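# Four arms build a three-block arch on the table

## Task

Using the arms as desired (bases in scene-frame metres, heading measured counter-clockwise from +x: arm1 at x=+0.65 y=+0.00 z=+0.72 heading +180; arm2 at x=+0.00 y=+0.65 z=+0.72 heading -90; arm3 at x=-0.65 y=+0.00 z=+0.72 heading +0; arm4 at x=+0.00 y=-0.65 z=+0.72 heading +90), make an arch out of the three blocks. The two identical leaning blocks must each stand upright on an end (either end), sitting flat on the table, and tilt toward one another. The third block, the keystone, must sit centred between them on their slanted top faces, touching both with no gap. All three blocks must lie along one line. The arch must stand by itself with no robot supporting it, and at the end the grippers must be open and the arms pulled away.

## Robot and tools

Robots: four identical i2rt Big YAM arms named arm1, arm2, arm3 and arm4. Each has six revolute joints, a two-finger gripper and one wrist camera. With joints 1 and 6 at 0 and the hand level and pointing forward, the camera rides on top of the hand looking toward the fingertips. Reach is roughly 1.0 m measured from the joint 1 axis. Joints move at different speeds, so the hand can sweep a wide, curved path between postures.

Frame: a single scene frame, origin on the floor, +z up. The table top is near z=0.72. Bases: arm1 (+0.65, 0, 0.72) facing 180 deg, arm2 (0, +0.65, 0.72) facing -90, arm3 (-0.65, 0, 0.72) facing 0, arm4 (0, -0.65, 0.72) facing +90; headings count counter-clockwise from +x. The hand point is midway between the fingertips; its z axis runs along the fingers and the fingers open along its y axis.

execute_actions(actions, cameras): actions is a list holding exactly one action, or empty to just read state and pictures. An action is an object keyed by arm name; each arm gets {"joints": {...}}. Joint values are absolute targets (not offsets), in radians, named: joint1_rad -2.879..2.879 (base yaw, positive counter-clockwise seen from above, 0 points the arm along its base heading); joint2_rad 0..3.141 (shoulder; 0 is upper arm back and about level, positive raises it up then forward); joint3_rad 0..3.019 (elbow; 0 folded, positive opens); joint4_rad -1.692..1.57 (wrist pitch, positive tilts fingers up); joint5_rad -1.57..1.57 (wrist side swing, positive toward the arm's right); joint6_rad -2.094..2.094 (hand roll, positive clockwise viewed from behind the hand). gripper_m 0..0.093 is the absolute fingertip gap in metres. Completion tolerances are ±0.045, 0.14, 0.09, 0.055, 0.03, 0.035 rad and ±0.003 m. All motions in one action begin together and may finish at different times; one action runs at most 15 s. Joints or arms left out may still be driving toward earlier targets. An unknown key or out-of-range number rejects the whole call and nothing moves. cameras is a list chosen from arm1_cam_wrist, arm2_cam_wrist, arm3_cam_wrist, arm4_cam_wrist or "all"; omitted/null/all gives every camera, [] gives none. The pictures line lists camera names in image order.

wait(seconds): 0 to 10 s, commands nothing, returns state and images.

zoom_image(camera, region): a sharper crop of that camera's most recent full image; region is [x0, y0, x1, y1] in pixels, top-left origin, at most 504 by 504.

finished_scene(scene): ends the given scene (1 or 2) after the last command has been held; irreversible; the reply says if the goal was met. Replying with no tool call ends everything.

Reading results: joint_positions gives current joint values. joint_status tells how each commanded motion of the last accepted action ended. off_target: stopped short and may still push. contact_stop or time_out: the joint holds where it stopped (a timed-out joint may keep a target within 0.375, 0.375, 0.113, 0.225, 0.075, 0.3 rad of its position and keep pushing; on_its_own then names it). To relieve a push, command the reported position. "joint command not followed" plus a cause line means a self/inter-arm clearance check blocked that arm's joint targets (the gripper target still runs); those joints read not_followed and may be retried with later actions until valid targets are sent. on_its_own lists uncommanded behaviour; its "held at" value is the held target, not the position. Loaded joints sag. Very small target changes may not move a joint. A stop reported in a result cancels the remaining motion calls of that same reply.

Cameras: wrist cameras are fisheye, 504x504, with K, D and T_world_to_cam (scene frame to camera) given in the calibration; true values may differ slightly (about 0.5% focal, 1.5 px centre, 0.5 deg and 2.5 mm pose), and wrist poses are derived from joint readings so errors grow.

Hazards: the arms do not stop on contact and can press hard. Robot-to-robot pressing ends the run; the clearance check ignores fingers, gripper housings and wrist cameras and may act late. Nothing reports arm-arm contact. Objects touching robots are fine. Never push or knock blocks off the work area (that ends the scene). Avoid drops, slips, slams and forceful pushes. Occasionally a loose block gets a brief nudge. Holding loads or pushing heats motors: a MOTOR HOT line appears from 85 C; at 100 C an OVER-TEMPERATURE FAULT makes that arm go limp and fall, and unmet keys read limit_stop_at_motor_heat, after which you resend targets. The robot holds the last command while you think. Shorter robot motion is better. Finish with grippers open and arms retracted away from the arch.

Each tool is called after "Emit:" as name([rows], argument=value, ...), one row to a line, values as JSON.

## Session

Emit:
execute_actions(actions=[])

Scene clock: 0.00 s.
Motor temperatures (°C, as the motors report them): arm1=[25 26 39 24 24 23] | arm2=[25 25 29 27 25 25] | arm3=[24 24 28 25 23 23] | arm4=[26 28 28 26 27 26]
arm1.joint_positions: joint1_rad=+0.632 joint2_rad=+0.251 joint3_rad=+1.645 joint4_rad=-1.372 joint5_rad=+0.178 joint6_rad=+0.600 gripper_m=+0.095
arm1.joint_status: not commanded
arm1.hand: x=+0.6572 y=+0.0362 z=+1.4200 quat_wxyz=(-0.374, -0.693, +0.036, +0.615) (m; scene frame)
arm2.joint_positions: joint1_rad=+0.544 joint2_rad=+0.478 joint3_rad=+1.567 joint4_rad=-1.539 joint5_rad=-0.018 joint6_rad=+0.175 gripper_m=+0.094
arm2.joint_status: not commanded
arm2.hand: x=+0.0534 y=+0.5500 z=+1.3653 quat_wxyz=(-0.485, -0.489, -0.691, +0.218) (m; scene frame)
arm3.joint_positions: joint1_rad=-0.438 joint2_rad=+0.345 joint3_rad=+1.453 joint4_rad=-1.160 joint5_rad=-0.273 joint6_rad=+0.498 gripper_m=+0.094
arm3.joint_status: not commanded
arm3.hand: x=-0.5372 y=+0.0031 z=+1.4412 quat_wxyz=(-0.675, -0.236, -0.688, -0.120) (m; scene frame)
arm4.joint_positions: joint1_rad=-0.032 joint2_rad=+0.463 joint3_rad=+1.422 joint4_rad=-1.251 joint5_rad=-0.184 joint6_rad=-0.707 gripper_m=+0.094
arm4.joint_status: not commanded
arm4.hand: x=-0.0167 y=-0.4848 z=+1.3672 quat_wxyz=(-0.513, +0.741, -0.304, -0.308) (m; scene frame)
pictures: arm1_cam_wrist, arm2_cam_wrist, arm3_cam_wrist, arm4_cam_wrist
camera_calibration (this result's frames):
arm1_cam_wrist: T_world_to_cam=[[-0.417392, 0.706347, -0.571715, 1.06331], [0.708101, -0.141502, -0.691787, 0.530229], [-0.569541, -0.693579, -0.441103, 1.15243], [0, 0, 0, 1]] pos_world=[0.724714, 0.123261, 1.48305]
arm2_cam_wrist: T_world_to_cam=[[-0.890172, -0.4229, -0.169556, 0.51024], [-0.305523, 0.830114, -0.46644, 0.204791], [0.338008, -0.363409, -0.86815, 1.49182], [0, 0, 0, 1]] pos_world=[0.0125233, 0.58792, 1.47716]
arm3_cam_wrist: T_world_to_cam=[[-0.165153, -0.860289, -0.482315, 0.61297], [-0.553121, 0.485677, -0.676887, 0.681207], [0.816567, 0.154988, -0.556054, 1.36809], [0, 0, 0, 1]] pos_world=[-0.63911, -0.0155529, 1.51748]
arm4_cam_wrist: T_world_to_cam=[[0.76639, 0.272271, 0.581821, -0.649395], [0.585494, -0.668697, -0.458303, 0.314028], [0.264279, 0.691891, -0.671895, 1.38415], [0, 0, 0, 1]] pos_world=[-0.0519739, -0.570881, 1.45176]
Images, in order (width x height): arm1_cam_wrist 504x504, arm2_cam_wrist 504x504, arm3_cam_wrist 504x504, arm4_cam_wrist 504x504.

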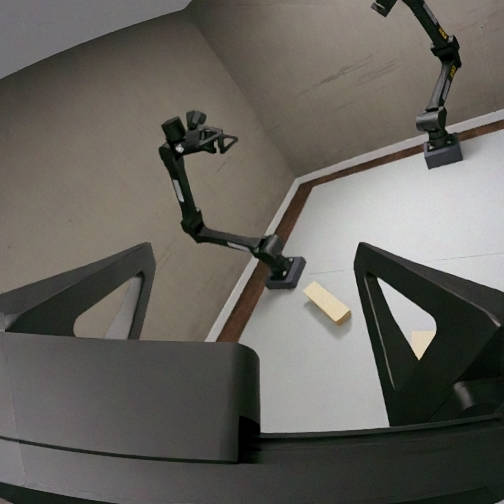

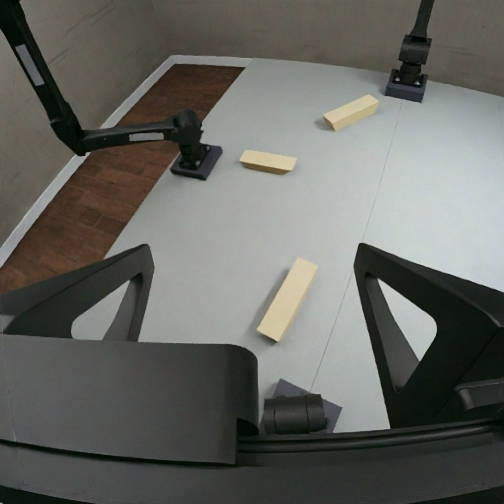

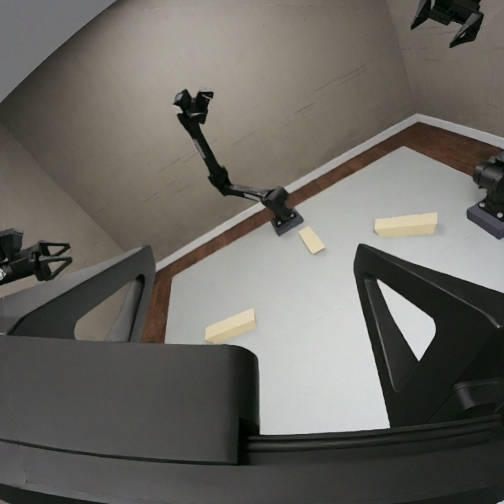

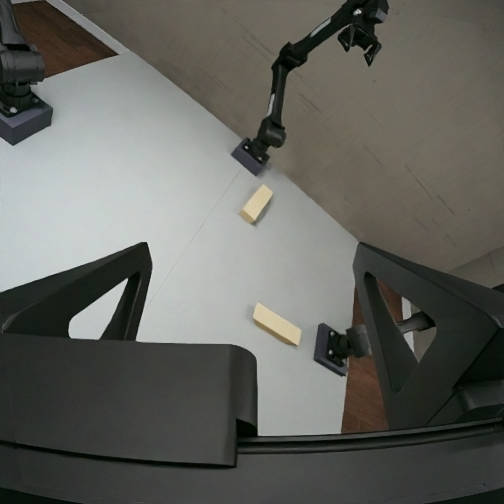

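Emit:
zoom_image(camera="arm2_cam_wrist", region=[220, 80, 400, 200])

Emit:
zoom_image(camera="arm2_cam_wrist", region=[240, 245, 340, 355])

Emit:
zoom_image(camera="arm3_cam_wrist", region=[190, 195, 450, 355])

Region (220, 80, 400, 200) of arm2_cam_wrist's 504x504 image, scaled by 2.800, with more detail than that image has.

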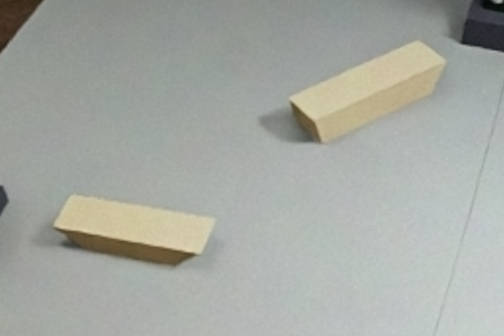

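Region (240, 245, 340, 355) of arm2_cam_wrist's 504x504 image, scaled by 4.582, with more detail than that image has; it fills the left 458 columns of this view, and the rest is white.

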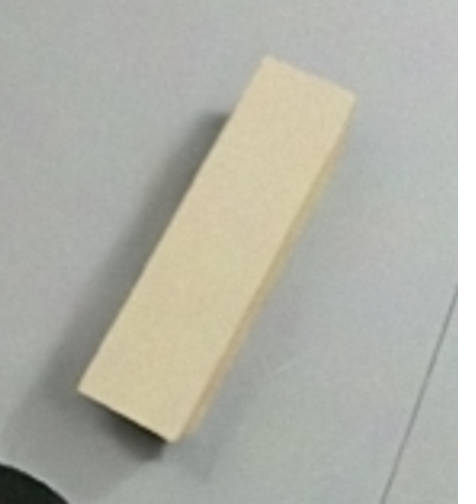

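Region (190, 195, 450, 355) of arm3_cam_wrist's 504x504 image, scaled by 1.938, with more detail than that image has; it fills the top 310 rows of this view, and the rest is white.

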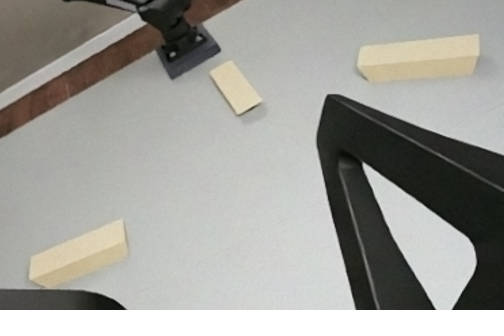

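Emit:
execute_actions([
  {"arm1":{"joints":{"joint1_rad":0.19,"joint2_rad":1.062,"joint3_rad":0.753,"joint4_rad":-1.245,"joint5_rad":0,"joint6_rad":0.173}},"arm2":{"joints":{"joint1_rad":0.512,"joint2_rad":1.235,"joint3_rad":0.837,"joint4_rad":-1.14,"joint5_rad":0,"joint6_rad":0.585}},"arm3":{"joints":{"joint1_rad":0,"joint2_rad":1.83,"joint3_rad":0.45,"joint4_rad":1.42,"joint5_rad":0,"joint6_rad":0,"gripper_m":0}},"arm4":{"joints":{"joint1_rad":-0.64,"joint2_rad":1.214,"joint3_rad":0.839,"joint4_rad":-1.165,"joint5_rad":0,"joint6_rad":0.01}}},
])

Scene clock: 35.90 s.
Motor temperatures (°C, as the motors report them): arm1=[25 27 40 24 24 23] | arm2=[25 26 32 27 25 25] | arm3=[24 25 30 25 23 23] | arm4=[26 28 31 27 27 26]
arm1.joint_positions: joint1_rad=+0.196 joint2_rad=+1.077 joint3_rad=+0.747 joint4_rad=-1.243 joint5_rad=+0.002 joint6_rad=+0.185 gripper_m=+0.095
arm1.joint_status: all done
arm1.hand: x=+0.3981 y=-0.0603 z=+0.8787 quat_wxyz=(+0.001, -1.000, -0.025, +0.007) (m; scene frame)
arm2.joint_positions: joint1_rad=+0.521 joint2_rad=+1.250 joint3_rad=+0.818 joint4_rad=-1.146 joint5_rad=-0.003 joint6_rad=+0.574 gripper_m=+0.094
arm2.joint_status: all done
arm2.hand: x=+0.1448 y=+0.3757 z=+0.8740 quat_wxyz=(+0.003, -0.737, -0.675, -0.007) (m; scene frame)
arm3.joint_positions: joint1_rad=-0.005 joint2_rad=+1.833 joint3_rad=+0.450 joint4_rad=+1.401 joint5_rad=-0.002 joint6_rad=+0.012 gripper_m=+0.000
arm3.joint_status: all done
arm3.hand: x=-0.1482 y=+0.0029 z=+0.8933 quat_wxyz=(-0.710, +0.000, -0.704, -0.006) (m; scene frame)
arm4.joint_positions: joint1_rad=-0.637 joint2_rad=+1.220 joint3_rad=+0.819 joint4_rad=-1.171 joint5_rad=+0.000 joint6_rad=+0.000 gripper_m=+0.094
arm4.joint_status: all done
arm4.hand: x=+0.1872 y=-0.4077 z=+0.8767 quat_wxyz=(+0.006, +0.445, -0.896, -0.002) (m; scene frame)
pictures: arm1_cam_wrist, arm2_cam_wrist, arm3_cam_wrist, arm4_cam_wrist
camera_calibration (this result's frames):
arm1_cam_wrist: T_world_to_cam=[[-0.0389063, 0.999189, -0.0103879, 0.087637], [0.820881, 0.0378877, 0.569841, -0.817086], [0.569772, 0.0136431, -0.82169, 0.622698], [0, 0, 0, 1]] pos_world=[0.319344, -0.065104, 0.978184]
arm2_cam_wrist: T_world_to_cam=[[-0.996319, 0.0857197, 0.000532764, 0.11018], [0.069371, 0.802616, 0.592448, -0.82124], [0.0503569, 0.590304, -0.805609, 0.599694], [0, 0, 0, 1]] pos_world=[0.136546, 0.295694, 0.969602]
arm3_cam_wrist: T_world_to_cam=[[0.0057223, -0.999968, -0.00557565, 0.0126432], [-0.573414, 0.00128673, -0.819265, 0.651222], [0.819246, 0.00788523, -0.573389, 0.762163], [0, 0, 0, 1]] pos_world=[-0.251051, 0.00579504, 0.970609]
arm4_cam_wrist: T_world_to_cam=[[0.800029, -0.599905, 0.00825003, -0.400383], [-0.485849, -0.639734, 0.595559, -0.69017], [-0.352001, -0.480473, -0.803269, 0.6999], [0, 0, 0, 1]] pos_world=[0.231366, -0.345434, 0.976549]
Images, in order (width x height): arm1_cam_wrist 504x504, arm2_cam_wrist 504x504, arm3_cam_wrist 504x504, arm4_cam_wrist 504x504.

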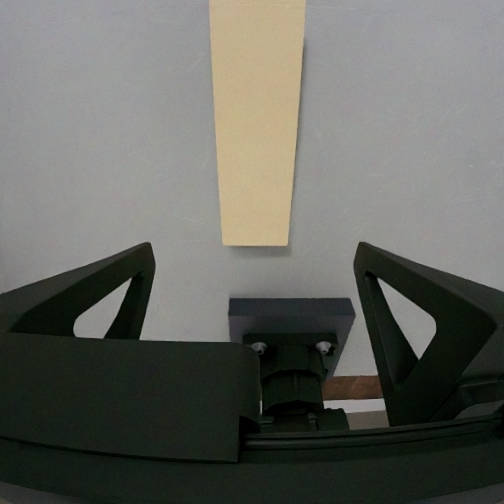

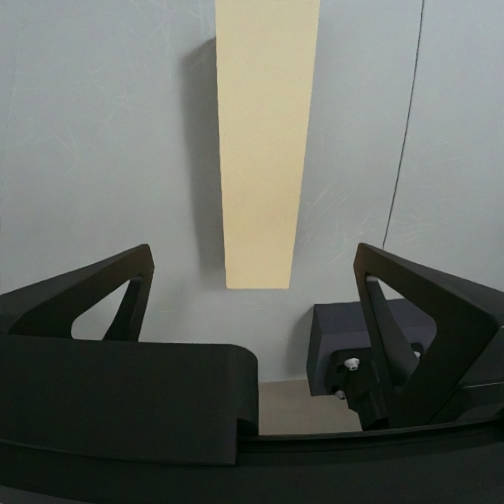

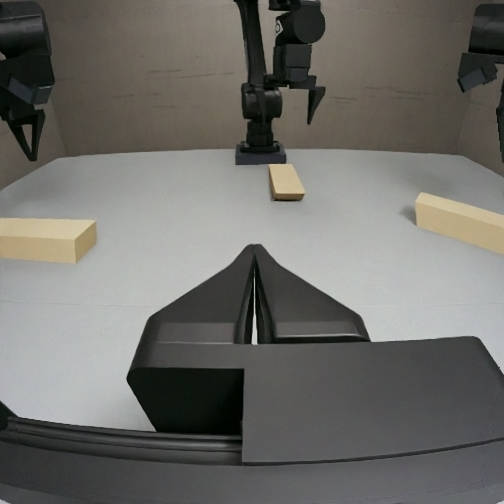

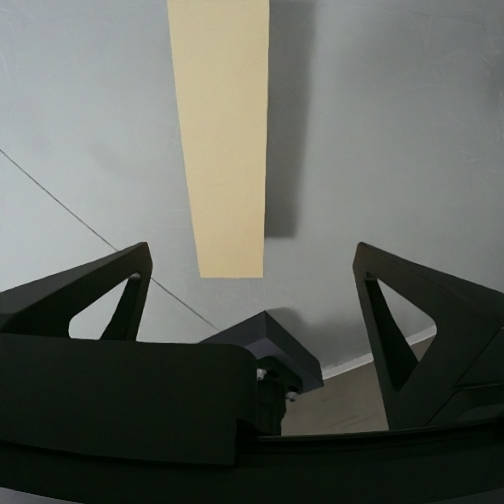

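Emit:
execute_actions([
  {"arm1":{"joints":{"joint1_rad":0.158,"joint2_rad":1.336,"joint3_rad":0.683,"joint4_rad":-0.905,"joint6_rad":0.144}},"arm2":{"joints":{"joint1_rad":0.492,"joint2_rad":1.377,"joint3_rad":0.703,"joint4_rad":-0.862}},"arm4":{"joints":{"joint1_rad":-0.561,"joint2_rad":1.378,"joint3_rad":0.725,"joint4_rad":-0.887,"joint6_rad":0.077}}},
], cameras=["arm1_cam_wrist","arm2_cam_wrist","arm4_cam_wrist"])

Scene clock: 60.60 s.
Motor temperatures (°C, as the motors report them): arm1=[25 26 43 24 24 23] | arm2=[25 26 33 27 25 25] | arm3=[24 25 29 26 23 23] | arm4=[26 28 33 26 27 26]
arm1.joint_positions: joint1_rad=+0.166 joint2_rad=+1.347 joint3_rad=+0.677 joint4_rad=-0.914 joint5_rad=+0.002 joint6_rad=+0.156 gripper_m=+0.095
arm1.joint_status: all done
arm1.hand: x=+0.3585 y=-0.0603 z=+0.7847 quat_wxyz=(+0.002, -1.000, -0.025, +0.001) (m; scene frame)
arm2.joint_positions: joint1_rad=+0.500 joint2_rad=+1.392 joint3_rad=+0.684 joint4_rad=-0.874 joint5_rad=-0.002 joint6_rad=+0.574 gripper_m=+0.094
arm2.joint_status: all done
arm2.hand: x=+0.1383 y=+0.3760 z=+0.7895 quat_wxyz=(+0.004, -0.744, -0.668, -0.007) (m; scene frame)
arm3.joint_positions: joint1_rad=-0.005 joint2_rad=+1.833 joint3_rad=+0.450 joint4_rad=+1.401 joint5_rad=-0.002 joint6_rad=+0.012 gripper_m=+0.000
arm3.joint_status: not commanded
arm3.hand: x=-0.1482 y=+0.0029 z=+0.8933 quat_wxyz=(-0.710, +0.000, -0.704, -0.006) (m; scene frame)
arm4.joint_positions: joint1_rad=-0.566 joint2_rad=+1.390 joint3_rad=+0.714 joint4_rad=-0.905 joint5_rad=+0.000 joint6_rad=+0.066 gripper_m=+0.094
arm4.joint_status: all done
arm4.hand: x=+0.1735 y=-0.3876 z=+0.7924 quat_wxyz=(+0.010, +0.447, -0.895, +0.000) (m; scene frame)
pictures: arm1_cam_wrist, arm2_cam_wrist, arm4_cam_wrist
camera_calibration (this result's frames):
arm1_cam_wrist: T_world_to_cam=[[-0.0380173, 0.999241, -0.00854913, 0.0833287], [0.814436, 0.0359411, 0.579139, -0.736135], [0.579006, 0.0150546, -0.815184, 0.559702], [0, 0, 0, 1]] pos_world=[0.278632, -0.065234, 0.883297]
arm2_cam_wrist: T_world_to_cam=[[-0.994302, 0.10656, 0.00283306, 0.0938275], [0.0873416, 0.799164, 0.594734, -0.773893], [0.061111, 0.591593, -0.803917, 0.52847], [0, 0, 0, 1]] pos_world=[0.128591, 0.29583, 0.884841]
arm4_cam_wrist: T_world_to_cam=[[0.802636, -0.596404, 0.00885709, -0.376177], [-0.480007, -0.637033, 0.603143, -0.639814], [-0.354075, -0.488356, -0.797584, 0.629832], [0, 0, 0, 1]] pos_world=[0.217825, -0.324354, 0.891575]
Images, in order (width x height): arm1_cam_wrist 504x504, arm2_cam_wrist 504x504, arm4_cam_wrist 504x504.

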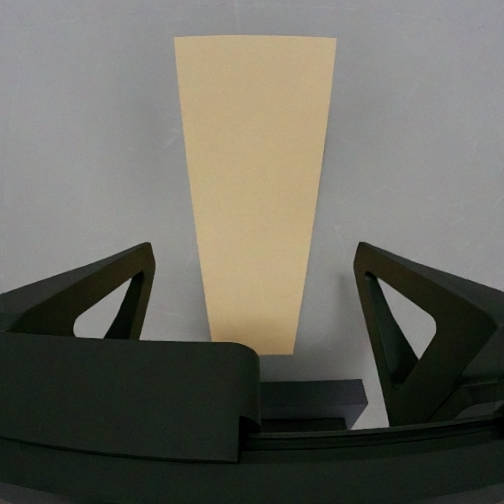

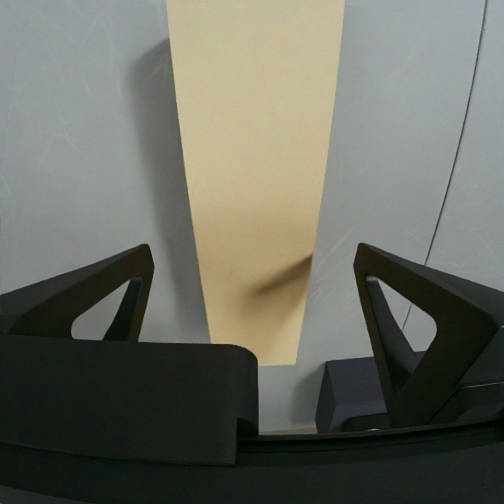

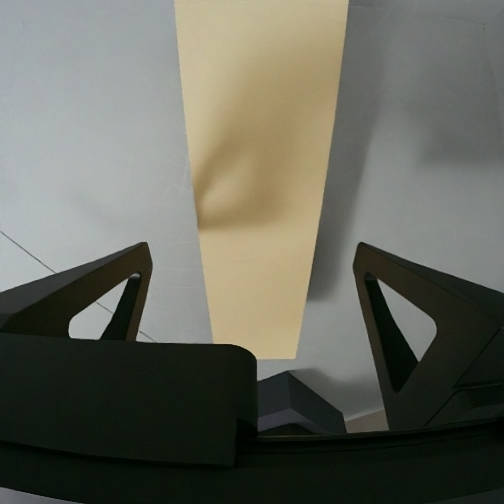

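Emit:
execute_actions([
  {"arm1":{"joints":{"joint2_rad":1.424,"joint3_rad":0.592,"joint4_rad":-0.73}},"arm2":{"joints":{"joint2_rad":1.502,"joint3_rad":0.645,"joint4_rad":-0.675}},"arm4":{"joints":{"joint2_rad":1.5,"joint3_rad":0.668,"joint4_rad":-0.703}}},
], cameras=["arm3_cam_wrist"])

Scene clock: 71.30 s.
Motor temperatures (°C, as the motors report them): arm1=[25 26 42 24 24 23] | arm2=[25 26 33 27 25 25] | arm3=[24 25 29 26 23 23] | arm4=[26 29 32 26 27 26]
arm1.joint_positions: joint1_rad=+0.166 joint2_rad=+1.431 joint3_rad=+0.580 joint4_rad=-0.739 joint5_rad=+0.001 joint6_rad=+0.155 gripper_m=+0.095
arm1.joint_status: all done
arm1.hand: x=+0.3745 y=-0.0570 z=+0.7344 quat_wxyz=(+0.002, -1.000, -0.025, -0.002) (m; scene frame)
arm2.joint_positions: joint1_rad=+0.500 joint2_rad=+1.514 joint3_rad=+0.637 joint4_rad=-0.687 joint5_rad=-0.002 joint6_rad=+0.574 gripper_m=+0.094
arm2.joint_status: all done
arm2.hand: x=+0.1410 y=+0.3715 z=+0.7414 quat_wxyz=(-0.004, -0.744, -0.668, -0.005) (m; scene frame)
arm3.joint_positions: joint1_rad=-0.005 joint2_rad=+1.833 joint3_rad=+0.450 joint4_rad=+1.401 joint5_rad=-0.002 joint6_rad=+0.012 gripper_m=+0.000
arm3.joint_status: not commanded
arm3.hand: x=-0.1482 y=+0.0029 z=+0.8933 quat_wxyz=(-0.710, +0.000, -0.704, -0.006) (m; scene frame)
arm4.joint_positions: joint1_rad=-0.566 joint2_rad=+1.512 joint3_rad=+0.664 joint4_rad=-0.720 joint5_rad=+0.000 joint6_rad=+0.066 gripper_m=+0.094
arm4.joint_status: all done
arm4.hand: x=+0.1755 y=-0.3836 z=+0.7425 quat_wxyz=(+0.004, +0.447, -0.895, -0.003) (m; scene frame)
pictures: arm3_cam_wrist
camera_calibration (this result's frames):
arm3_cam_wrist: T_world_to_cam=[[0.0057223, -0.999968, -0.00557565, 0.0126432], [-0.573414, 0.00128673, -0.819265, 0.651222], [0.819246, 0.00788523, -0.573389, 0.762163], [0, 0, 0, 1]] pos_world=[-0.251051, 0.00579504, 0.970609]
Images, in order (width x height): arm3_cam_wrist 504x504.

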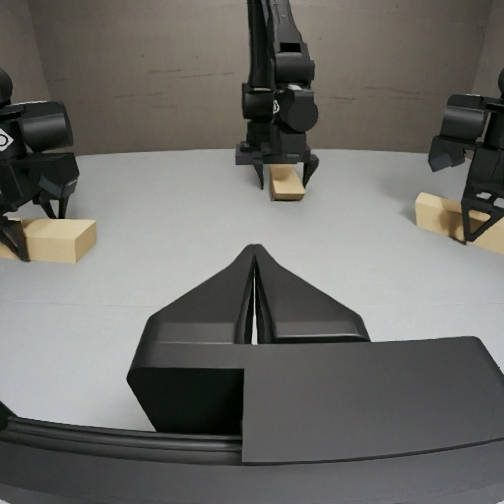

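Emit:
execute_actions([
  {"arm1":{"joints":{"gripper_m":0.045}},"arm2":{"joints":{"gripper_m":0.045}},"arm4":{"joints":{"gripper_m":0.045}}},
], cameras=[])

Emit:
execute_actions([
  {"arm1":{"joints":{"joint2_rad":1.2,"joint3_rad":1.0}},"arm2":{"joints":{"joint2_rad":1.2}},"arm4":{"joints":{"joint2_rad":1.2}}},
], cameras=[])

Emit:
execute_actions([
  {"arm1":{"joints":{"joint1_rad":-0.048,"joint2_rad":1.45,"joint3_rad":1.75,"joint4_rad":-1.69,"joint6_rad":1.58}},"arm2":{"joints":{"joint1_rad":0.045,"joint3_rad":0.61,"joint4_rad":0.8,"joint6_rad":-0.01}},"arm4":{"joints":{"joint1_rad":0.012,"joint3_rad":0.605,"joint4_rad":0.8,"joint6_rad":-0.01}}},
], cameras=["arm3_cam_wrist"])

Scene clock: 86.03 s.
Motor temperatures (°C, as the motors report them): arm1=[25 26 42 24 24 23] | arm2=[25 26 32 27 25 25] | arm3=[24 25 28 26 23 23] | arm4=[26 29 31 26 27 26]
arm1.joint_positions: joint1_rad=+0.165 joint2_rad=+1.431 joint3_rad=+0.580 joint4_rad=-0.739 joint5_rad=+0.000 joint6_rad=+0.154 gripper_m=+0.059
arm1.joint_status: gripper_m off_target (ended at +0.059, target +0.045)
arm1.hand: x=+0.3743 y=-0.0571 z=+0.7344 quat_wxyz=(+0.001, -1.000, -0.025, -0.002) (m; scene frame)
arm2.joint_positions: joint1_rad=+0.499 joint2_rad=+1.514 joint3_rad=+0.636 joint4_rad=-0.686 joint5_rad=+0.001 joint6_rad=+0.576 gripper_m=+0.059
arm2.joint_status: gripper_m off_target (ended at +0.059, target +0.045)
arm2.hand: x=+0.1401 y=+0.3711 z=+0.7412 quat_wxyz=(-0.004, -0.746, -0.666, -0.003) (m; scene frame)
arm3.joint_positions: joint1_rad=-0.005 joint2_rad=+1.833 joint3_rad=+0.450 joint4_rad=+1.401 joint5_rad=-0.002 joint6_rad=+0.012 gripper_m=+0.000
arm3.joint_status: not commanded
arm3.hand: x=-0.1482 y=+0.0029 z=+0.8933 quat_wxyz=(-0.710, +0.000, -0.704, -0.006) (m; scene frame)
arm4.joint_positions: joint1_rad=-0.565 joint2_rad=+1.512 joint3_rad=+0.664 joint4_rad=-0.720 joint5_rad=+0.002 joint6_rad=+0.068 gripper_m=+0.058
arm4.joint_status: gripper_m off_target (ended at +0.058, target +0.045)
arm4.hand: x=+0.1757 y=-0.3836 z=+0.7425 quat_wxyz=(+0.003, +0.446, -0.895, -0.002) (m; scene frame)
pictures: none
No camera images: the call's "cameras" was empty. Leave "cameras" out to get every camera's image.

Scene clock: 87.27 s.
Motor temperatures (°C, as the motors report them): arm1=[25 26 42 24 24 23] | arm2=[25 26 32 27 25 25] | arm3=[24 25 28 26 23 23] | arm4=[26 29 31 26 27 26]
arm1.joint_positions: joint1_rad=+0.165 joint2_rad=+1.205 joint3_rad=+0.970 joint4_rad=-0.734 joint5_rad=+0.000 joint6_rad=+0.154 gripper_m=+0.059
arm1.joint_status: all done
arm1.hand: x=+0.2046 y=-0.0928 z=+0.9720 quat_wxyz=(-0.053, -0.953, -0.024, +0.299) (m; scene frame)
arm2.joint_positions: joint1_rad=+0.499 joint2_rad=+1.209 joint3_rad=+0.620 joint4_rad=-0.686 joint5_rad=+0.001 joint6_rad=+0.576 gripper_m=+0.059
arm2.joint_status: all done
arm2.hand: x=+0.1513 y=+0.3466 z=+0.8301 quat_wxyz=(-0.143, -0.738, -0.658, +0.035) (m; scene frame)
arm3.joint_positions: joint1_rad=-0.005 joint2_rad=+1.833 joint3_rad=+0.450 joint4_rad=+1.401 joint5_rad=-0.002 joint6_rad=+0.012 gripper_m=+0.000
arm3.joint_status: not commanded
arm3.hand: x=-0.1482 y=+0.0029 z=+0.8933 quat_wxyz=(-0.710, +0.000, -0.704, -0.006) (m; scene frame)
arm4.joint_positions: joint1_rad=-0.565 joint2_rad=+1.208 joint3_rad=+0.650 joint4_rad=-0.720 joint5_rad=+0.002 joint6_rad=+0.068 gripper_m=+0.058
arm4.joint_status: all done
arm4.hand: x=+0.1905 y=-0.3625 z=+0.8331 quat_wxyz=(-0.121, +0.441, -0.886, -0.076) (m; scene frame)
pictures: none
No camera images: the call's "cameras" was empty. Leave "cameras" out to get every camera's image.

Scene clock: 89.37 s.
Motor temperatures (°C, as the motors report them): arm1=[25 26 43 24 24 23] | arm2=[25 26 32 27 25 25] | arm3=[24 25 28 26 23 23] | arm4=[26 29 32 26 27 26]
arm1.joint_positions: joint1_rad=-0.058 joint2_rad=+1.453 joint3_rad=+1.704 joint4_rad=-1.684 joint5_rad=+0.001 joint6_rad=+1.568 gripper_m=+0.059
arm1.joint_status: all done
arm1.hand: x=+0.2094 y=+0.0094 z=+1.1211 quat_wxyz=(-0.054, -0.700, +0.710, +0.054) (m; scene frame)
arm2.joint_positions: joint1_rad=+0.044 joint2_rad=+1.218 joint3_rad=+0.579 joint4_rad=+0.751 joint5_rad=+0.001 joint6_rad=+0.002 gripper_m=+0.059
arm2.joint_status: all done
arm2.hand: x=+0.0011 y=+0.1447 z=+1.0754 quat_wxyz=(-0.531, -0.473, -0.471, +0.522) (m; scene frame)
arm3.joint_positions: joint1_rad=-0.005 joint2_rad=+1.833 joint3_rad=+0.450 joint4_rad=+1.401 joint5_rad=-0.002 joint6_rad=+0.012 gripper_m=+0.000
arm3.joint_status: not commanded
arm3.hand: x=-0.1482 y=+0.0029 z=+0.8933 quat_wxyz=(-0.710, +0.000, -0.704, -0.006) (m; scene frame)
arm4.joint_positions: joint1_rad=+0.011 joint2_rad=+1.215 joint3_rad=+0.578 joint4_rad=+0.747 joint5_rad=-0.001 joint6_rad=+0.000 gripper_m=+0.058
arm4.joint_status: all done
arm4.hand: x=+0.0046 y=-0.1465 z=+1.0727 quat_wxyz=(-0.524, +0.469, -0.475, -0.529) (m; scene frame)
pictures: arm3_cam_wrist
camera_calibration (this result's frames):
arm3_cam_wrist: T_world_to_cam=[[0.0057223, -0.999968, -0.00557565, 0.0126432], [-0.573414, 0.00128673, -0.819265, 0.651222], [0.819246, 0.00788523, -0.573389, 0.762163], [0, 0, 0, 1]] pos_world=[-0.251051, 0.00579504, 0.970609]
Images, in order (width x height): arm3_cam_wrist 504x504.

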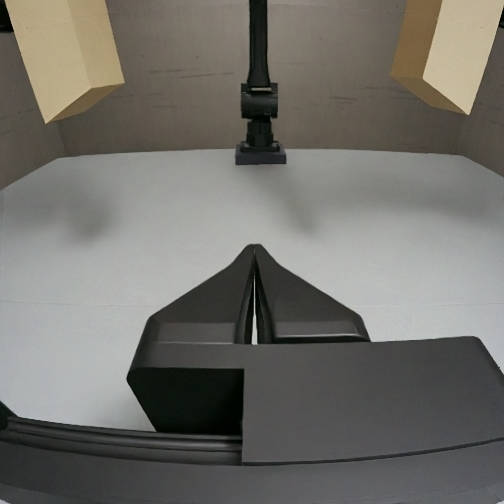

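Emit:
execute_actions([
  {"arm1":{"joints":{"joint1_rad":-0.035,"joint2_rad":1.8,"joint3_rad":2.3}},"arm2":{"joints":{"joint2_rad":1.61}},"arm4":{"joints":{"joint2_rad":1.61}}},
], cameras=["arm3_cam_wrist"])

Emit:
zoom_image(camera="arm3_cam_wrist", region=[60, 40, 460, 330])

Scene clock: 96.63 s.
Motor temperatures (°C, as the motors report them): arm1=[25 27 45 24 24 23] | arm2=[25 26 33 27 25 25] | arm3=[24 25 28 26 23 23] | arm4=[26 29 33 27 27 26]
arm1.joint_positions: joint1_rad=-0.044 joint2_rad=+1.827 joint3_rad=+2.246 joint4_rad=-1.690 joint5_rad=+0.001 joint6_rad=+1.569 gripper_m=+0.059
arm1.joint_status: all done
arm1.hand: x=+0.0531 y=+0.0041 z=+1.1577 quat_wxyz=(-0.111, -0.697, +0.700, +0.111) (m; scene frame)
arm2.joint_positions: joint1_rad=+0.044 joint2_rad=+1.656 joint3_rad=+0.579 joint4_rad=+0.764 joint5_rad=+0.001 joint6_rad=+0.002 gripper_m=+0.059
arm2.joint_status: all done
arm2.hand: x=+0.0032 y=+0.1146 z=+0.8564 quat_wxyz=(-0.419, -0.573, -0.573, +0.411) (m; scene frame)
arm3.joint_positions: joint1_rad=-0.005 joint2_rad=+1.833 joint3_rad=+0.450 joint4_rad=+1.401 joint5_rad=-0.002 joint6_rad=+0.012 gripper_m=+0.000
arm3.joint_status: not commanded
arm3.hand: x=-0.1482 y=+0.0029 z=+0.8933 quat_wxyz=(-0.710, +0.000, -0.704, -0.006) (m; scene frame)
arm4.joint_positions: joint1_rad=+0.011 joint2_rad=+1.651 joint3_rad=+0.578 joint4_rad=+0.760 joint5_rad=-0.001 joint6_rad=+0.000 gripper_m=+0.058
arm4.joint_status: all done
arm4.hand: x=+0.0021 y=-0.1155 z=+0.8551 quat_wxyz=(-0.413, +0.569, -0.574, -0.419) (m; scene frame)
pictures: arm3_cam_wrist
camera_calibration (this result's frames):
arm3_cam_wrist: T_world_to_cam=[[0.0057223, -0.999968, -0.00557565, 0.0126432], [-0.573414, 0.00128673, -0.819265, 0.651222], [0.819246, 0.00788523, -0.573389, 0.762163], [0, 0, 0, 1]] pos_world=[-0.251051, 0.00579504, 0.970609]
Images, in order (width x height): arm3_cam_wrist 504x504.

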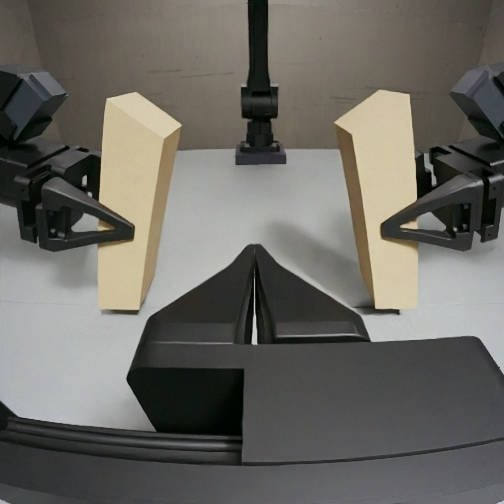

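Region (60, 40, 460, 330) of arm3_cam_wrist's 504x504 image, scaled by 1.260, with more detail than that image has; it fills the top 365 rows of this view, and the rest is white.

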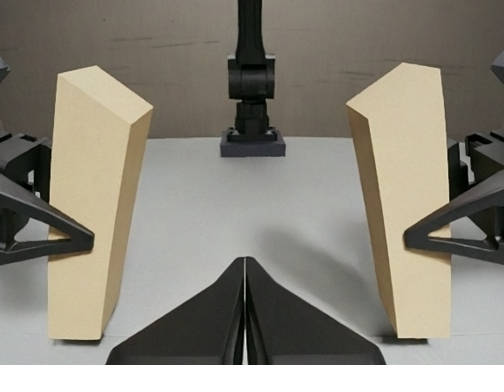

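Emit:
zoom_image(camera="arm3_cam_wrist", region=[80, 80, 200, 330])

Emit:
zoom_image(camera="arm3_cam_wrist", region=[320, 80, 440, 330])

Region (80, 80, 200, 330) of arm3_cam_wrist's 504x504 image, scaled by 2.016, with more detail than that image has; it fills the left 242 columns of this view, and the rest is white.

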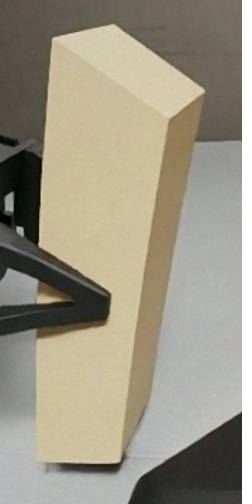

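Region (320, 80, 440, 330) of arm3_cam_wrist's 504x504 image, scaled by 2.016, with more detail than that image has; it fills the left 242 columns of this view, and the rest is white.

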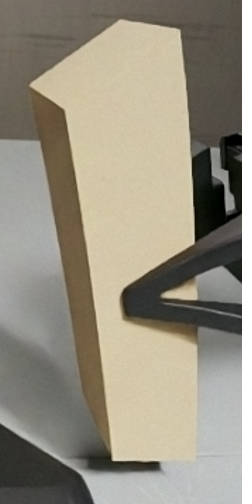

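Emit:
execute_actions([
  {"arm1":{"joints":{"joint2_rad":2.06}},"arm2":{"joints":{"joint2_rad":1.7,"joint3_rad":0.655,"joint4_rad":0.857}},"arm4":{"joints":{"joint2_rad":1.695,"joint3_rad":0.632,"joint4_rad":0.858}}},
], cameras=["arm3_cam_wrist"])

Emit:
zoom_image(camera="arm3_cam_wrist", region=[80, 40, 440, 340])

Scene clock: 133.03 s.
Motor temperatures (°C, as the motors report them): arm1=[25 30 51 24 24 23] | arm2=[25 27 33 28 25 25] | arm3=[24 25 28 26 23 23] | arm4=[26 30 32 27 27 26]
arm1.joint_positions: joint1_rad=-0.044 joint2_rad=+2.097 joint3_rad=+2.262 joint4_rad=-1.690 joint5_rad=+0.001 joint6_rad=+1.569 gripper_m=+0.059
arm1.joint_status: all done
arm1.hand: x=-0.0030 y=+0.0041 z=+0.9988 quat_wxyz=(-0.022, -0.706, +0.708, +0.021) (m; scene frame)
arm2.joint_positions: joint1_rad=+0.044 joint2_rad=+1.730 joint3_rad=+0.597 joint4_rad=+0.811 joint5_rad=+0.001 joint6_rad=+0.002 gripper_m=+0.059
arm2.joint_status: all done
arm2.hand: x=+0.0035 y=+0.1076 z=+0.8356 quat_wxyz=(-0.416, -0.575, -0.575, +0.408) (m; scene frame)
arm3.joint_positions: joint1_rad=-0.005 joint2_rad=+1.833 joint3_rad=+0.450 joint4_rad=+1.401 joint5_rad=-0.002 joint6_rad=+0.012 gripper_m=+0.000
arm3.joint_status: not commanded
arm3.hand: x=-0.1482 y=+0.0029 z=+0.8933 quat_wxyz=(-0.710, +0.000, -0.704, -0.006) (m; scene frame)
arm4.joint_positions: joint1_rad=+0.011 joint2_rad=+1.722 joint3_rad=+0.583 joint4_rad=+0.809 joint5_rad=-0.001 joint6_rad=+0.000 gripper_m=+0.058
arm4.joint_status: all done
arm4.hand: x=+0.0019 y=-0.1133 z=+0.8319 quat_wxyz=(-0.408, +0.573, -0.578, -0.414) (m; scene frame)
pictures: arm3_cam_wrist
camera_calibration (this result's frames):
arm3_cam_wrist: T_world_to_cam=[[0.0057223, -0.999968, -0.00557565, 0.0126432], [-0.573414, 0.00128673, -0.819265, 0.651222], [0.819246, 0.00788523, -0.573389, 0.762163], [0, 0, 0, 1]] pos_world=[-0.251051, 0.00579504, 0.970609]
Images, in order (width x height): arm3_cam_wrist 504x504.

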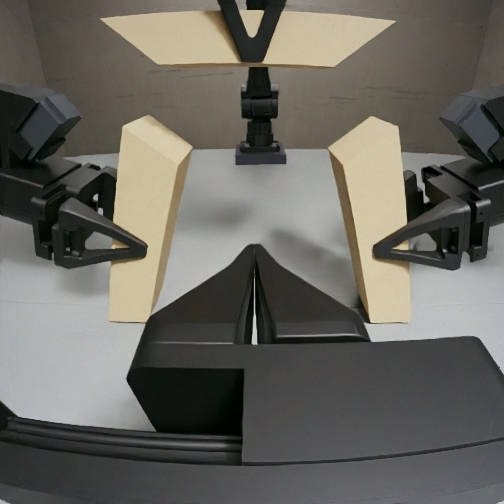

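Region (80, 40, 440, 340) of arm3_cam_wrist's 504x504 image, scaled by 1.400, with more detail than that image has.

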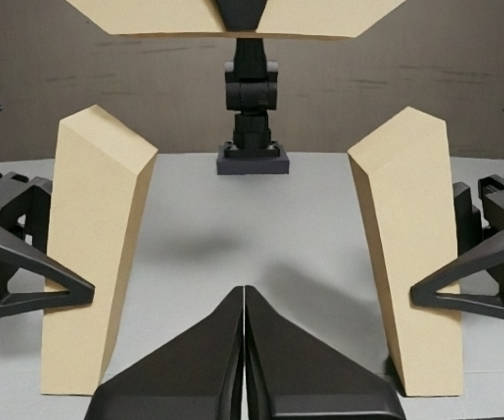

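Emit:
execute_actions([
  {"arm1":{"joints":{"joint1_rad":-0.021,"joint2_rad":2.112,"joint3_rad":2.2,"joint4_rad":-1.632}},"arm2":{"joints":{"joint3_rad":0.668}},"arm4":{"joints":{"joint3_rad":0.645}}},
], cameras=[])

Emit:
execute_actions([
  {"arm2":{"joints":{"joint2_rad":1.718}},"arm4":{"joints":{"joint2_rad":1.715}}},
], cameras=["arm3_cam_wrist"])

Emit:
zoom_image(camera="arm3_cam_wrist", region=[80, 40, 440, 340])

Scene clock: 140.67 s.
Motor temperatures (°C, as the motors report them): arm1=[25 31 50 24 24 23] | arm2=[25 27 34 28 25 25] | arm3=[24 25 28 26 23 23] | arm4=[26 30 33 27 27 26]
arm1.joint_positions: joint1_rad=-0.028 joint2_rad=+2.137 joint3_rad=+2.181 joint4_rad=-1.640 joint5_rad=+0.001 joint6_rad=+1.569 gripper_m=+0.059
arm1.joint_status: all done
arm1.hand: x=-0.0026 y=-0.0065 z=+0.9432 quat_wxyz=(+0.003, -0.712, +0.703, -0.004) (m; scene frame)
arm2.joint_positions: joint1_rad=+0.044 joint2_rad=+1.730 joint3_rad=+0.605 joint4_rad=+0.811 joint5_rad=+0.001 joint6_rad=+0.002 gripper_m=+0.059
arm2.joint_status: all done
arm2.hand: x=+0.0035 y=+0.1041 z=+0.8389 quat_wxyz=(-0.418, -0.573, -0.573, +0.410) (m; scene frame)
arm3.joint_positions: joint1_rad=-0.005 joint2_rad=+1.833 joint3_rad=+0.450 joint4_rad=+1.401 joint5_rad=-0.002 joint6_rad=+0.012 gripper_m=+0.000
arm3.joint_status: not commanded
arm3.hand: x=-0.1482 y=+0.0029 z=+0.8933 quat_wxyz=(-0.710, +0.000, -0.704, -0.006) (m; scene frame)
arm4.joint_positions: joint1_rad=+0.011 joint2_rad=+1.722 joint3_rad=+0.592 joint4_rad=+0.809 joint5_rad=-0.001 joint6_rad=+0.000 gripper_m=+0.058
arm4.joint_status: all done
arm4.hand: x=+0.0019 y=-0.1096 z=+0.8354 quat_wxyz=(-0.410, +0.571, -0.576, -0.417) (m; scene frame)
pictures: none
No camera images: the call's "cameras" was empty. Leave "cameras" out to get every camera's image.

Scene clock: 141.30 s.
Motor temperatures (°C, as the motors report them): arm1=[25 31 50 24 24 23] | arm2=[25 27 34 28 25 25] | arm3=[24 25 28 26 23 23] | arm4=[26 30 33 27 27 26]
arm1.joint_positions: joint1_rad=-0.028 joint2_rad=+2.137 joint3_rad=+2.181 joint4_rad=-1.640 joint5_rad=+0.001 joint6_rad=+1.569 gripper_m=+0.059
arm1.joint_status: not commanded
arm1.hand: x=-0.0026 y=-0.0065 z=+0.9432 quat_wxyz=(+0.003, -0.712, +0.703, -0.004) (m; scene frame)
arm2.joint_positions: joint1_rad=+0.044 joint2_rad=+1.737 joint3_rad=+0.605 joint4_rad=+0.811 joint5_rad=+0.001 joint6_rad=+0.002 gripper_m=+0.059
arm2.joint_status: all done
arm2.hand: x=+0.0035 y=+0.1045 z=+0.8351 quat_wxyz=(-0.416, -0.575, -0.575, +0.408) (m; scene frame)
arm3.joint_positions: joint1_rad=-0.005 joint2_rad=+1.833 joint3_rad=+0.450 joint4_rad=+1.401 joint5_rad=-0.002 joint6_rad=+0.012 gripper_m=+0.000
arm3.joint_status: not commanded
arm3.hand: x=-0.1482 y=+0.0029 z=+0.8933 quat_wxyz=(-0.710, +0.000, -0.704, -0.006) (m; scene frame)
arm4.joint_positions: joint1_rad=+0.011 joint2_rad=+1.730 joint3_rad=+0.592 joint4_rad=+0.809 joint5_rad=-0.001 joint6_rad=+0.000 gripper_m=+0.058
arm4.joint_status: all done
arm4.hand: x=+0.0019 y=-0.1101 z=+0.8308 quat_wxyz=(-0.408, +0.573, -0.578, -0.414) (m; scene frame)
pictures: arm3_cam_wrist
camera_calibration (this result's frames):
arm3_cam_wrist: T_world_to_cam=[[0.0057223, -0.999968, -0.00557565, 0.0126432], [-0.573414, 0.00128673, -0.819265, 0.651222], [0.819246, 0.00788523, -0.573389, 0.762163], [0, 0, 0, 1]] pos_world=[-0.251051, 0.00579504, 0.970609]
Images, in order (width x height): arm3_cam_wrist 504x504.

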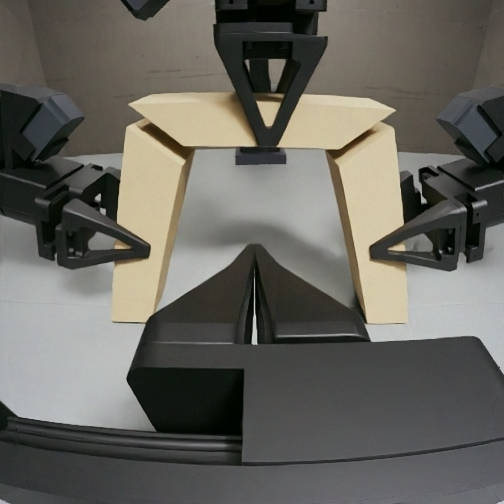

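Region (80, 40, 440, 340) of arm3_cam_wrist's 504x504 image, scaled by 1.400, with more detail than that image has.

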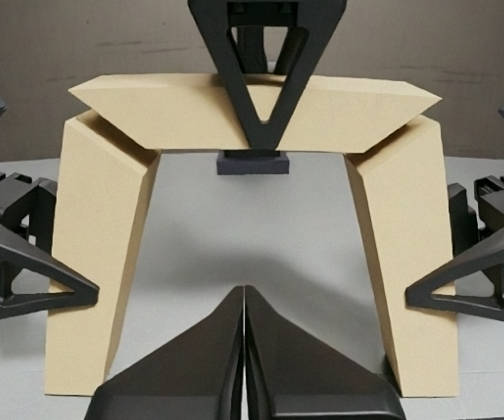

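Emit:
execute_actions([
  {"arm1":{"joints":{"joint3_rad":2.17,"joint4_rad":-1.588,"joint6_rad":1.592}},"arm2":{"joints":{"joint3_rad":0.675,"joint2_rad":1.724}}},
], cameras=["arm3_cam_wrist"])

Emit:
zoom_image(camera="arm3_cam_wrist", region=[100, 80, 420, 200])

Scene clock: 150.50 s.
Motor temperatures (°C, as the motors report them): arm1=[25 32 49 24 24 23] | arm2=[25 27 34 28 25 25] | arm3=[24 25 28 26 23 23] | arm4=[26 30 33 27 27 26]
arm1.joint_positions: joint1_rad=-0.028 joint2_rad=+2.137 joint3_rad=+2.154 joint4_rad=-1.597 joint5_rad=+0.001 joint6_rad=+1.580 gripper_m=+0.059
arm1.joint_status: all done
arm1.hand: x=-0.0072 y=-0.0066 z=+0.9328 quat_wxyz=(-0.003, -0.708, +0.706, +0.002) (m; scene frame)
arm2.joint_positions: joint1_rad=+0.044 joint2_rad=+1.743 joint3_rad=+0.611 joint4_rad=+0.811 joint5_rad=+0.001 joint6_rad=+0.002 gripper_m=+0.059
arm2.joint_status: all done
arm2.hand: x=+0.0035 y=+0.1022 z=+0.8347 quat_wxyz=(-0.417, -0.574, -0.574, +0.408) (m; scene frame)
arm3.joint_positions: joint1_rad=-0.005 joint2_rad=+1.833 joint3_rad=+0.450 joint4_rad=+1.401 joint5_rad=-0.002 joint6_rad=+0.012 gripper_m=+0.000
arm3.joint_status: not commanded
arm3.hand: x=-0.1482 y=+0.0029 z=+0.8933 quat_wxyz=(-0.710, +0.000, -0.704, -0.006) (m; scene frame)
arm4.joint_positions: joint1_rad=+0.011 joint2_rad=+1.730 joint3_rad=+0.592 joint4_rad=+0.809 joint5_rad=-0.001 joint6_rad=+0.000 gripper_m=+0.058
arm4.joint_status: not commanded
arm4.hand: x=+0.0019 y=-0.1101 z=+0.8308 quat_wxyz=(-0.408, +0.573, -0.578, -0.414) (m; scene frame)
pictures: arm3_cam_wrist
camera_calibration (this result's frames):
arm3_cam_wrist: T_world_to_cam=[[0.0057223, -0.999968, -0.00557565, 0.0126432], [-0.573414, 0.00128673, -0.819265, 0.651222], [0.819246, 0.00788523, -0.573389, 0.762163], [0, 0, 0, 1]] pos_world=[-0.251051, 0.00579504, 0.970609]
Images, in order (width x height): arm3_cam_wrist 504x504.

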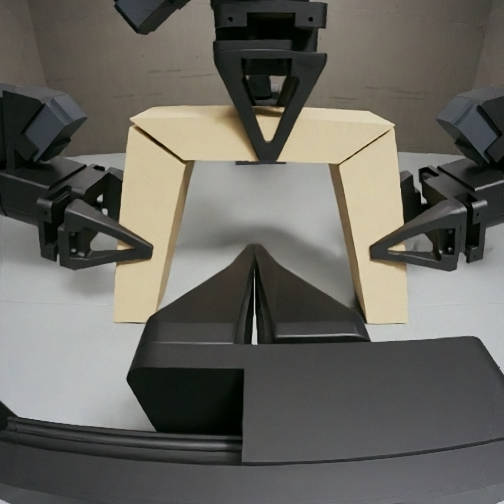

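Region (100, 80, 420, 200) of arm3_cam_wrist's 504x504 image, scaled by 1.575, with more detail than that image has; it fills the top 189 rows of this view, and the rest is white.

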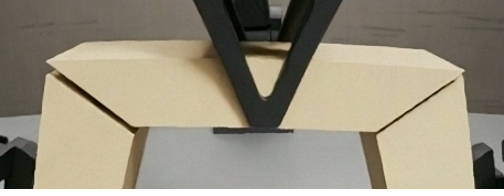

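Emit:
execute_actions([
  {"arm1":{"joints":{"gripper_m":0.09}}},
], cameras=["arm3_cam_wrist"])

Emit:
execute_actions([
  {"arm1":{"joints":{"joint3_rad":2.32,"joint4_rad":-1.69}},"arm2":{"joints":{"gripper_m":0.09,"joint3_rad":0.645}},"arm4":{"joints":{"gripper_m":0.09,"joint3_rad":0.62}}},
], cameras=["arm3_cam_wrist","arm1_cam_wrist"])

Scene clock: 156.07 s.
Motor temperatures (°C, as the motors report them): arm1=[25 32 49 24 24 23] | arm2=[25 27 34 28 25 25] | arm3=[24 25 28 26 23 23] | arm4=[26 30 34 27 27 26]
arm1.joint_positions: joint1_rad=-0.028 joint2_rad=+2.136 joint3_rad=+2.154 joint4_rad=-1.597 joint5_rad=+0.001 joint6_rad=+1.580 gripper_m=+0.090
arm1.joint_status: all done
arm1.hand: x=-0.0072 y=-0.0066 z=+0.9331 quat_wxyz=(-0.003, -0.708, +0.707, +0.002) (m; scene frame)
arm2.joint_positions: joint1_rad=+0.044 joint2_rad=+1.751 joint3_rad=+0.611 joint4_rad=+0.811 joint5_rad=+0.001 joint6_rad=+0.001 gripper_m=+0.059
arm2.joint_status: not commanded
arm2.hand: x=+0.0036 y=+0.1028 z=+0.8301 quat_wxyz=(-0.414, -0.576, -0.576, +0.406) (m; scene frame)
arm3.joint_positions: joint1_rad=-0.005 joint2_rad=+1.833 joint3_rad=+0.450 joint4_rad=+1.401 joint5_rad=-0.002 joint6_rad=+0.012 gripper_m=+0.000
arm3.joint_status: not commanded
arm3.hand: x=-0.1482 y=+0.0029 z=+0.8933 quat_wxyz=(-0.710, +0.000, -0.704, -0.006) (m; scene frame)
arm4.joint_positions: joint1_rad=+0.011 joint2_rad=+1.737 joint3_rad=+0.592 joint4_rad=+0.809 joint5_rad=-0.001 joint6_rad=-0.002 gripper_m=+0.058
arm4.joint_status: not commanded
arm4.hand: x=+0.0019 y=-0.1106 z=+0.8275 quat_wxyz=(-0.406, +0.575, -0.579, -0.412) (m; scene frame)
pictures: arm3_cam_wrist
camera_calibration (this result's frames):
arm3_cam_wrist: T_world_to_cam=[[0.0057223, -0.999968, -0.00557565, 0.0126432], [-0.573414, 0.00128673, -0.819265, 0.651222], [0.819246, 0.00788523, -0.573389, 0.762163], [0, 0, 0, 1]] pos_world=[-0.251051, 0.00579504, 0.970609]
Images, in order (width x height): arm3_cam_wrist 504x504.

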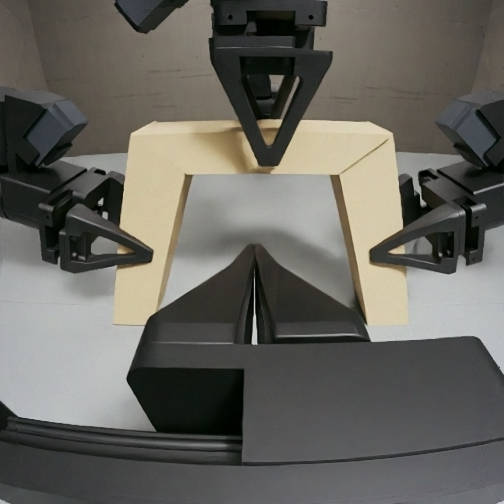

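Scene clock: 157.10 s.
Motor temperatures (°C, as the motors report them): arm1=[25 32 49 24 24 23] | arm2=[25 27 34 28 25 25] | arm3=[24 25 28 26 23 23] | arm4=[26 30 34 27 27 26]
arm1.joint_positions: joint1_rad=-0.028 joint2_rad=+2.122 joint3_rad=+2.281 joint4_rad=-1.682 joint5_rad=+0.001 joint6_rad=+1.580 gripper_m=+0.090
arm1.joint_status: all done
arm1.hand: x=-0.0110 y=-0.0066 z=+0.9905 quat_wxyz=(-0.022, -0.707, +0.706, +0.022) (m; scene frame)
arm2.joint_positions: joint1_rad=+0.044 joint2_rad=+1.742 joint3_rad=+0.613 joint4_rad=+0.835 joint5_rad=+0.001 joint6_rad=+0.001 gripper_m=+0.090
arm2.joint_status: all done
arm2.hand: x=+0.0035 y=+0.0997 z=+0.8413 quat_wxyz=(-0.424, -0.569, -0.569, +0.416) (m; scene frame)
arm3.joint_positions: joint1_rad=-0.005 joint2_rad=+1.833 joint3_rad=+0.450 joint4_rad=+1.401 joint5_rad=-0.002 joint6_rad=+0.012 gripper_m=+0.000
arm3.joint_status: not commanded
arm3.hand: x=-0.1482 y=+0.0029 z=+0.8933 quat_wxyz=(-0.710, +0.000, -0.704, -0.006) (m; scene frame)
arm4.joint_positions: joint1_rad=+0.011 joint2_rad=+1.730 joint3_rad=+0.593 joint4_rad=+0.830 joint5_rad=-0.001 joint6_rad=-0.002 gripper_m=+0.090
arm4.joint_status: all done
arm4.hand: x=+0.0020 y=-0.1080 z=+0.8365 quat_wxyz=(-0.415, +0.568, -0.573, -0.420) (m; scene frame)
pictures: arm1_cam_wrist, arm3_cam_wrist
camera_calibration (this result's frames):
arm1_cam_wrist: T_world_to_cam=[[0.997218, -0.00989053, -0.0738765, 0.0868673], [0.0349886, -0.813049, 0.581143, -0.572473], [-0.065813, -0.582111, -0.810442, 0.924946], [0, 0, 0, 1]] pos_world=[-0.00572216, 0.0738318, 1.08872]
arm3_cam_wrist: T_world_to_cam=[[0.0057223, -0.999968, -0.00557565, 0.0126432], [-0.573414, 0.00128673, -0.819265, 0.651222], [0.819246, 0.00788523, -0.573389, 0.762163], [0, 0, 0, 1]] pos_world=[-0.251051, 0.00579504, 0.970609]
Images, in order (width x height): arm1_cam_wrist 504x504, arm3_cam_wrist 504x504.

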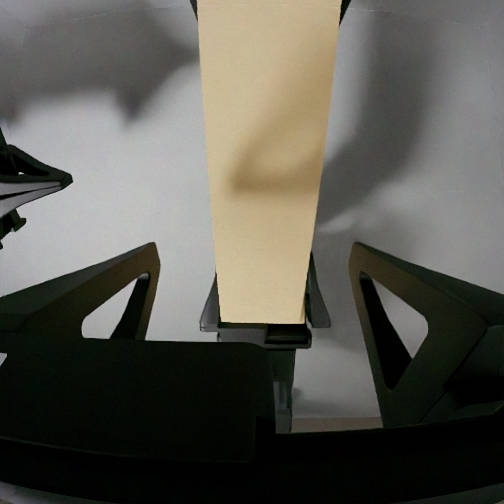

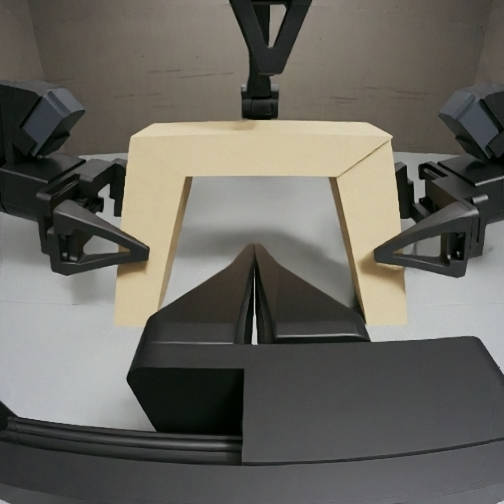

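Emit:
execute_actions([
  {"arm1":{"joints":{"joint2_rad":1.4}},"arm2":{"joints":{"joint2_rad":1.3,"joint3_rad":0.3}},"arm4":{"joints":{"joint2_rad":1.3,"joint3_rad":0.3}},"arm3":{"joints":{"joint3_rad":0.3}}},
], cameras=["arm3_cam_wrist","arm4_cam_wrist"])

Emit:
zoom_image(camera="arm3_cam_wrist", region=[100, 40, 420, 300])

Scene clock: 165.50 s.
Motor temperatures (°C, as the motors report them): arm1=[25 32 49 24 24 23] | arm2=[25 27 34 28 25 25] | arm3=[24 25 28 26 23 23] | arm4=[26 30 33 27 27 26]
arm1.joint_positions: joint1_rad=-0.028 joint2_rad=+1.408 joint3_rad=+2.301 joint4_rad=-1.685 joint5_rad=+0.001 joint6_rad=+1.581 gripper_m=+0.090
arm1.joint_status: all done
arm1.hand: x=+0.2223 y=-0.0035 z=+1.3926 quat_wxyz=(-0.277, -0.652, +0.652, +0.270) (m; scene frame)
arm2.joint_positions: joint1_rad=+0.044 joint2_rad=+1.305 joint3_rad=+0.294 joint4_rad=+0.837 joint5_rad=+0.001 joint6_rad=+0.001 gripper_m=+0.090
arm2.joint_status: all done
arm2.hand: x=+0.0019 y=+0.2182 z=+0.9142 quat_wxyz=(-0.458, -0.543, -0.542, +0.449) (m; scene frame)
arm3.joint_positions: joint1_rad=-0.005 joint2_rad=+1.833 joint3_rad=+0.298 joint4_rad=+1.403 joint5_rad=-0.002 joint6_rad=+0.012 gripper_m=+0.000
arm3.joint_status: all done
arm3.hand: x=-0.2081 y=+0.0025 z=+0.8509 quat_wxyz=(-0.655, -0.001, -0.755, -0.005) (m; scene frame)
arm4.joint_positions: joint1_rad=+0.011 joint2_rad=+1.300 joint3_rad=+0.299 joint4_rad=+0.832 joint5_rad=-0.001 joint6_rad=-0.002 gripper_m=+0.090
arm4.joint_status: all done
arm4.hand: x=+0.0027 y=-0.2174 z=+0.9142 quat_wxyz=(-0.453, +0.538, -0.543, -0.458) (m; scene frame)
pictures: arm3_cam_wrist, arm4_cam_wrist
camera_calibration (this result's frames):
arm3_cam_wrist: T_world_to_cam=[[0.00438232, -0.999975, -0.00555157, 0.0119931], [-0.688791, 0.00100618, -0.724959, 0.477796], [0.724946, 0.00700088, -0.68877, 0.865498], [0, 0, 0, 1]] pos_world=[-0.298391, 0.00545282, 0.942578]
arm4_cam_wrist: T_world_to_cam=[[0.999864, -0.0163681, -0.00180675, -0.00337629], [-0.0129986, -0.717122, -0.696827, 0.48303], [0.01011, 0.696756, -0.717237, 0.932862], [0, 0, 0, 1]] pos_world=[0.0002233, -0.303641, 1.00567]
Images, in order (width x height): arm3_cam_wrist 504x504, arm4_cam_wrist 504x504.

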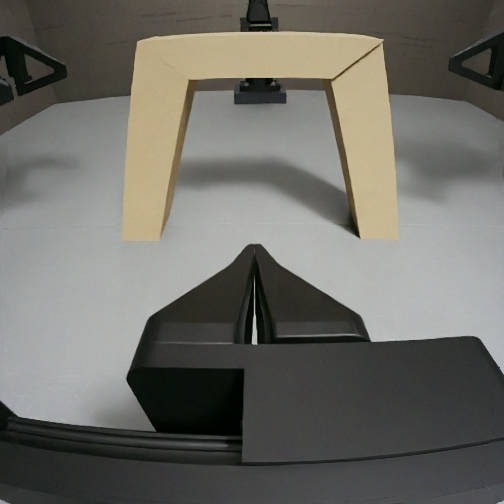

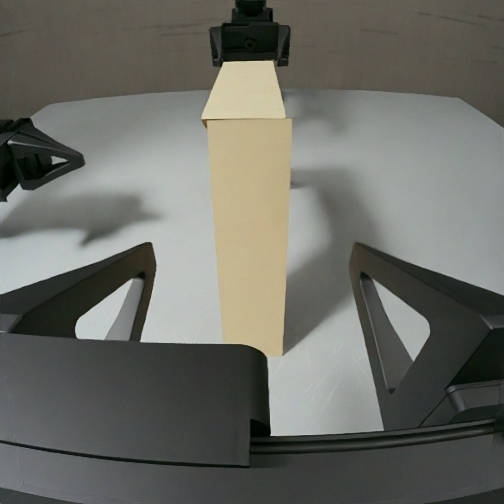

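Region (100, 40, 420, 300) of arm3_cam_wrist's 504x504 image, scaled by 1.575, with more detail than that image has; it fills the top 410 rows of this view, and the rest is white.

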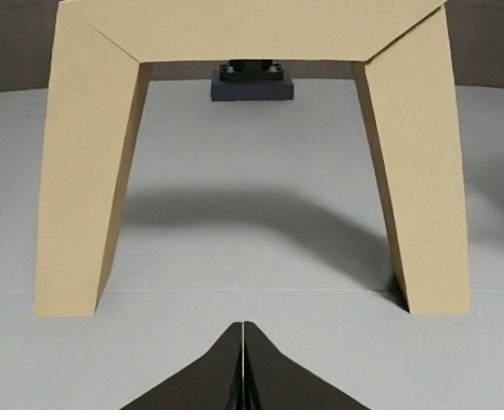

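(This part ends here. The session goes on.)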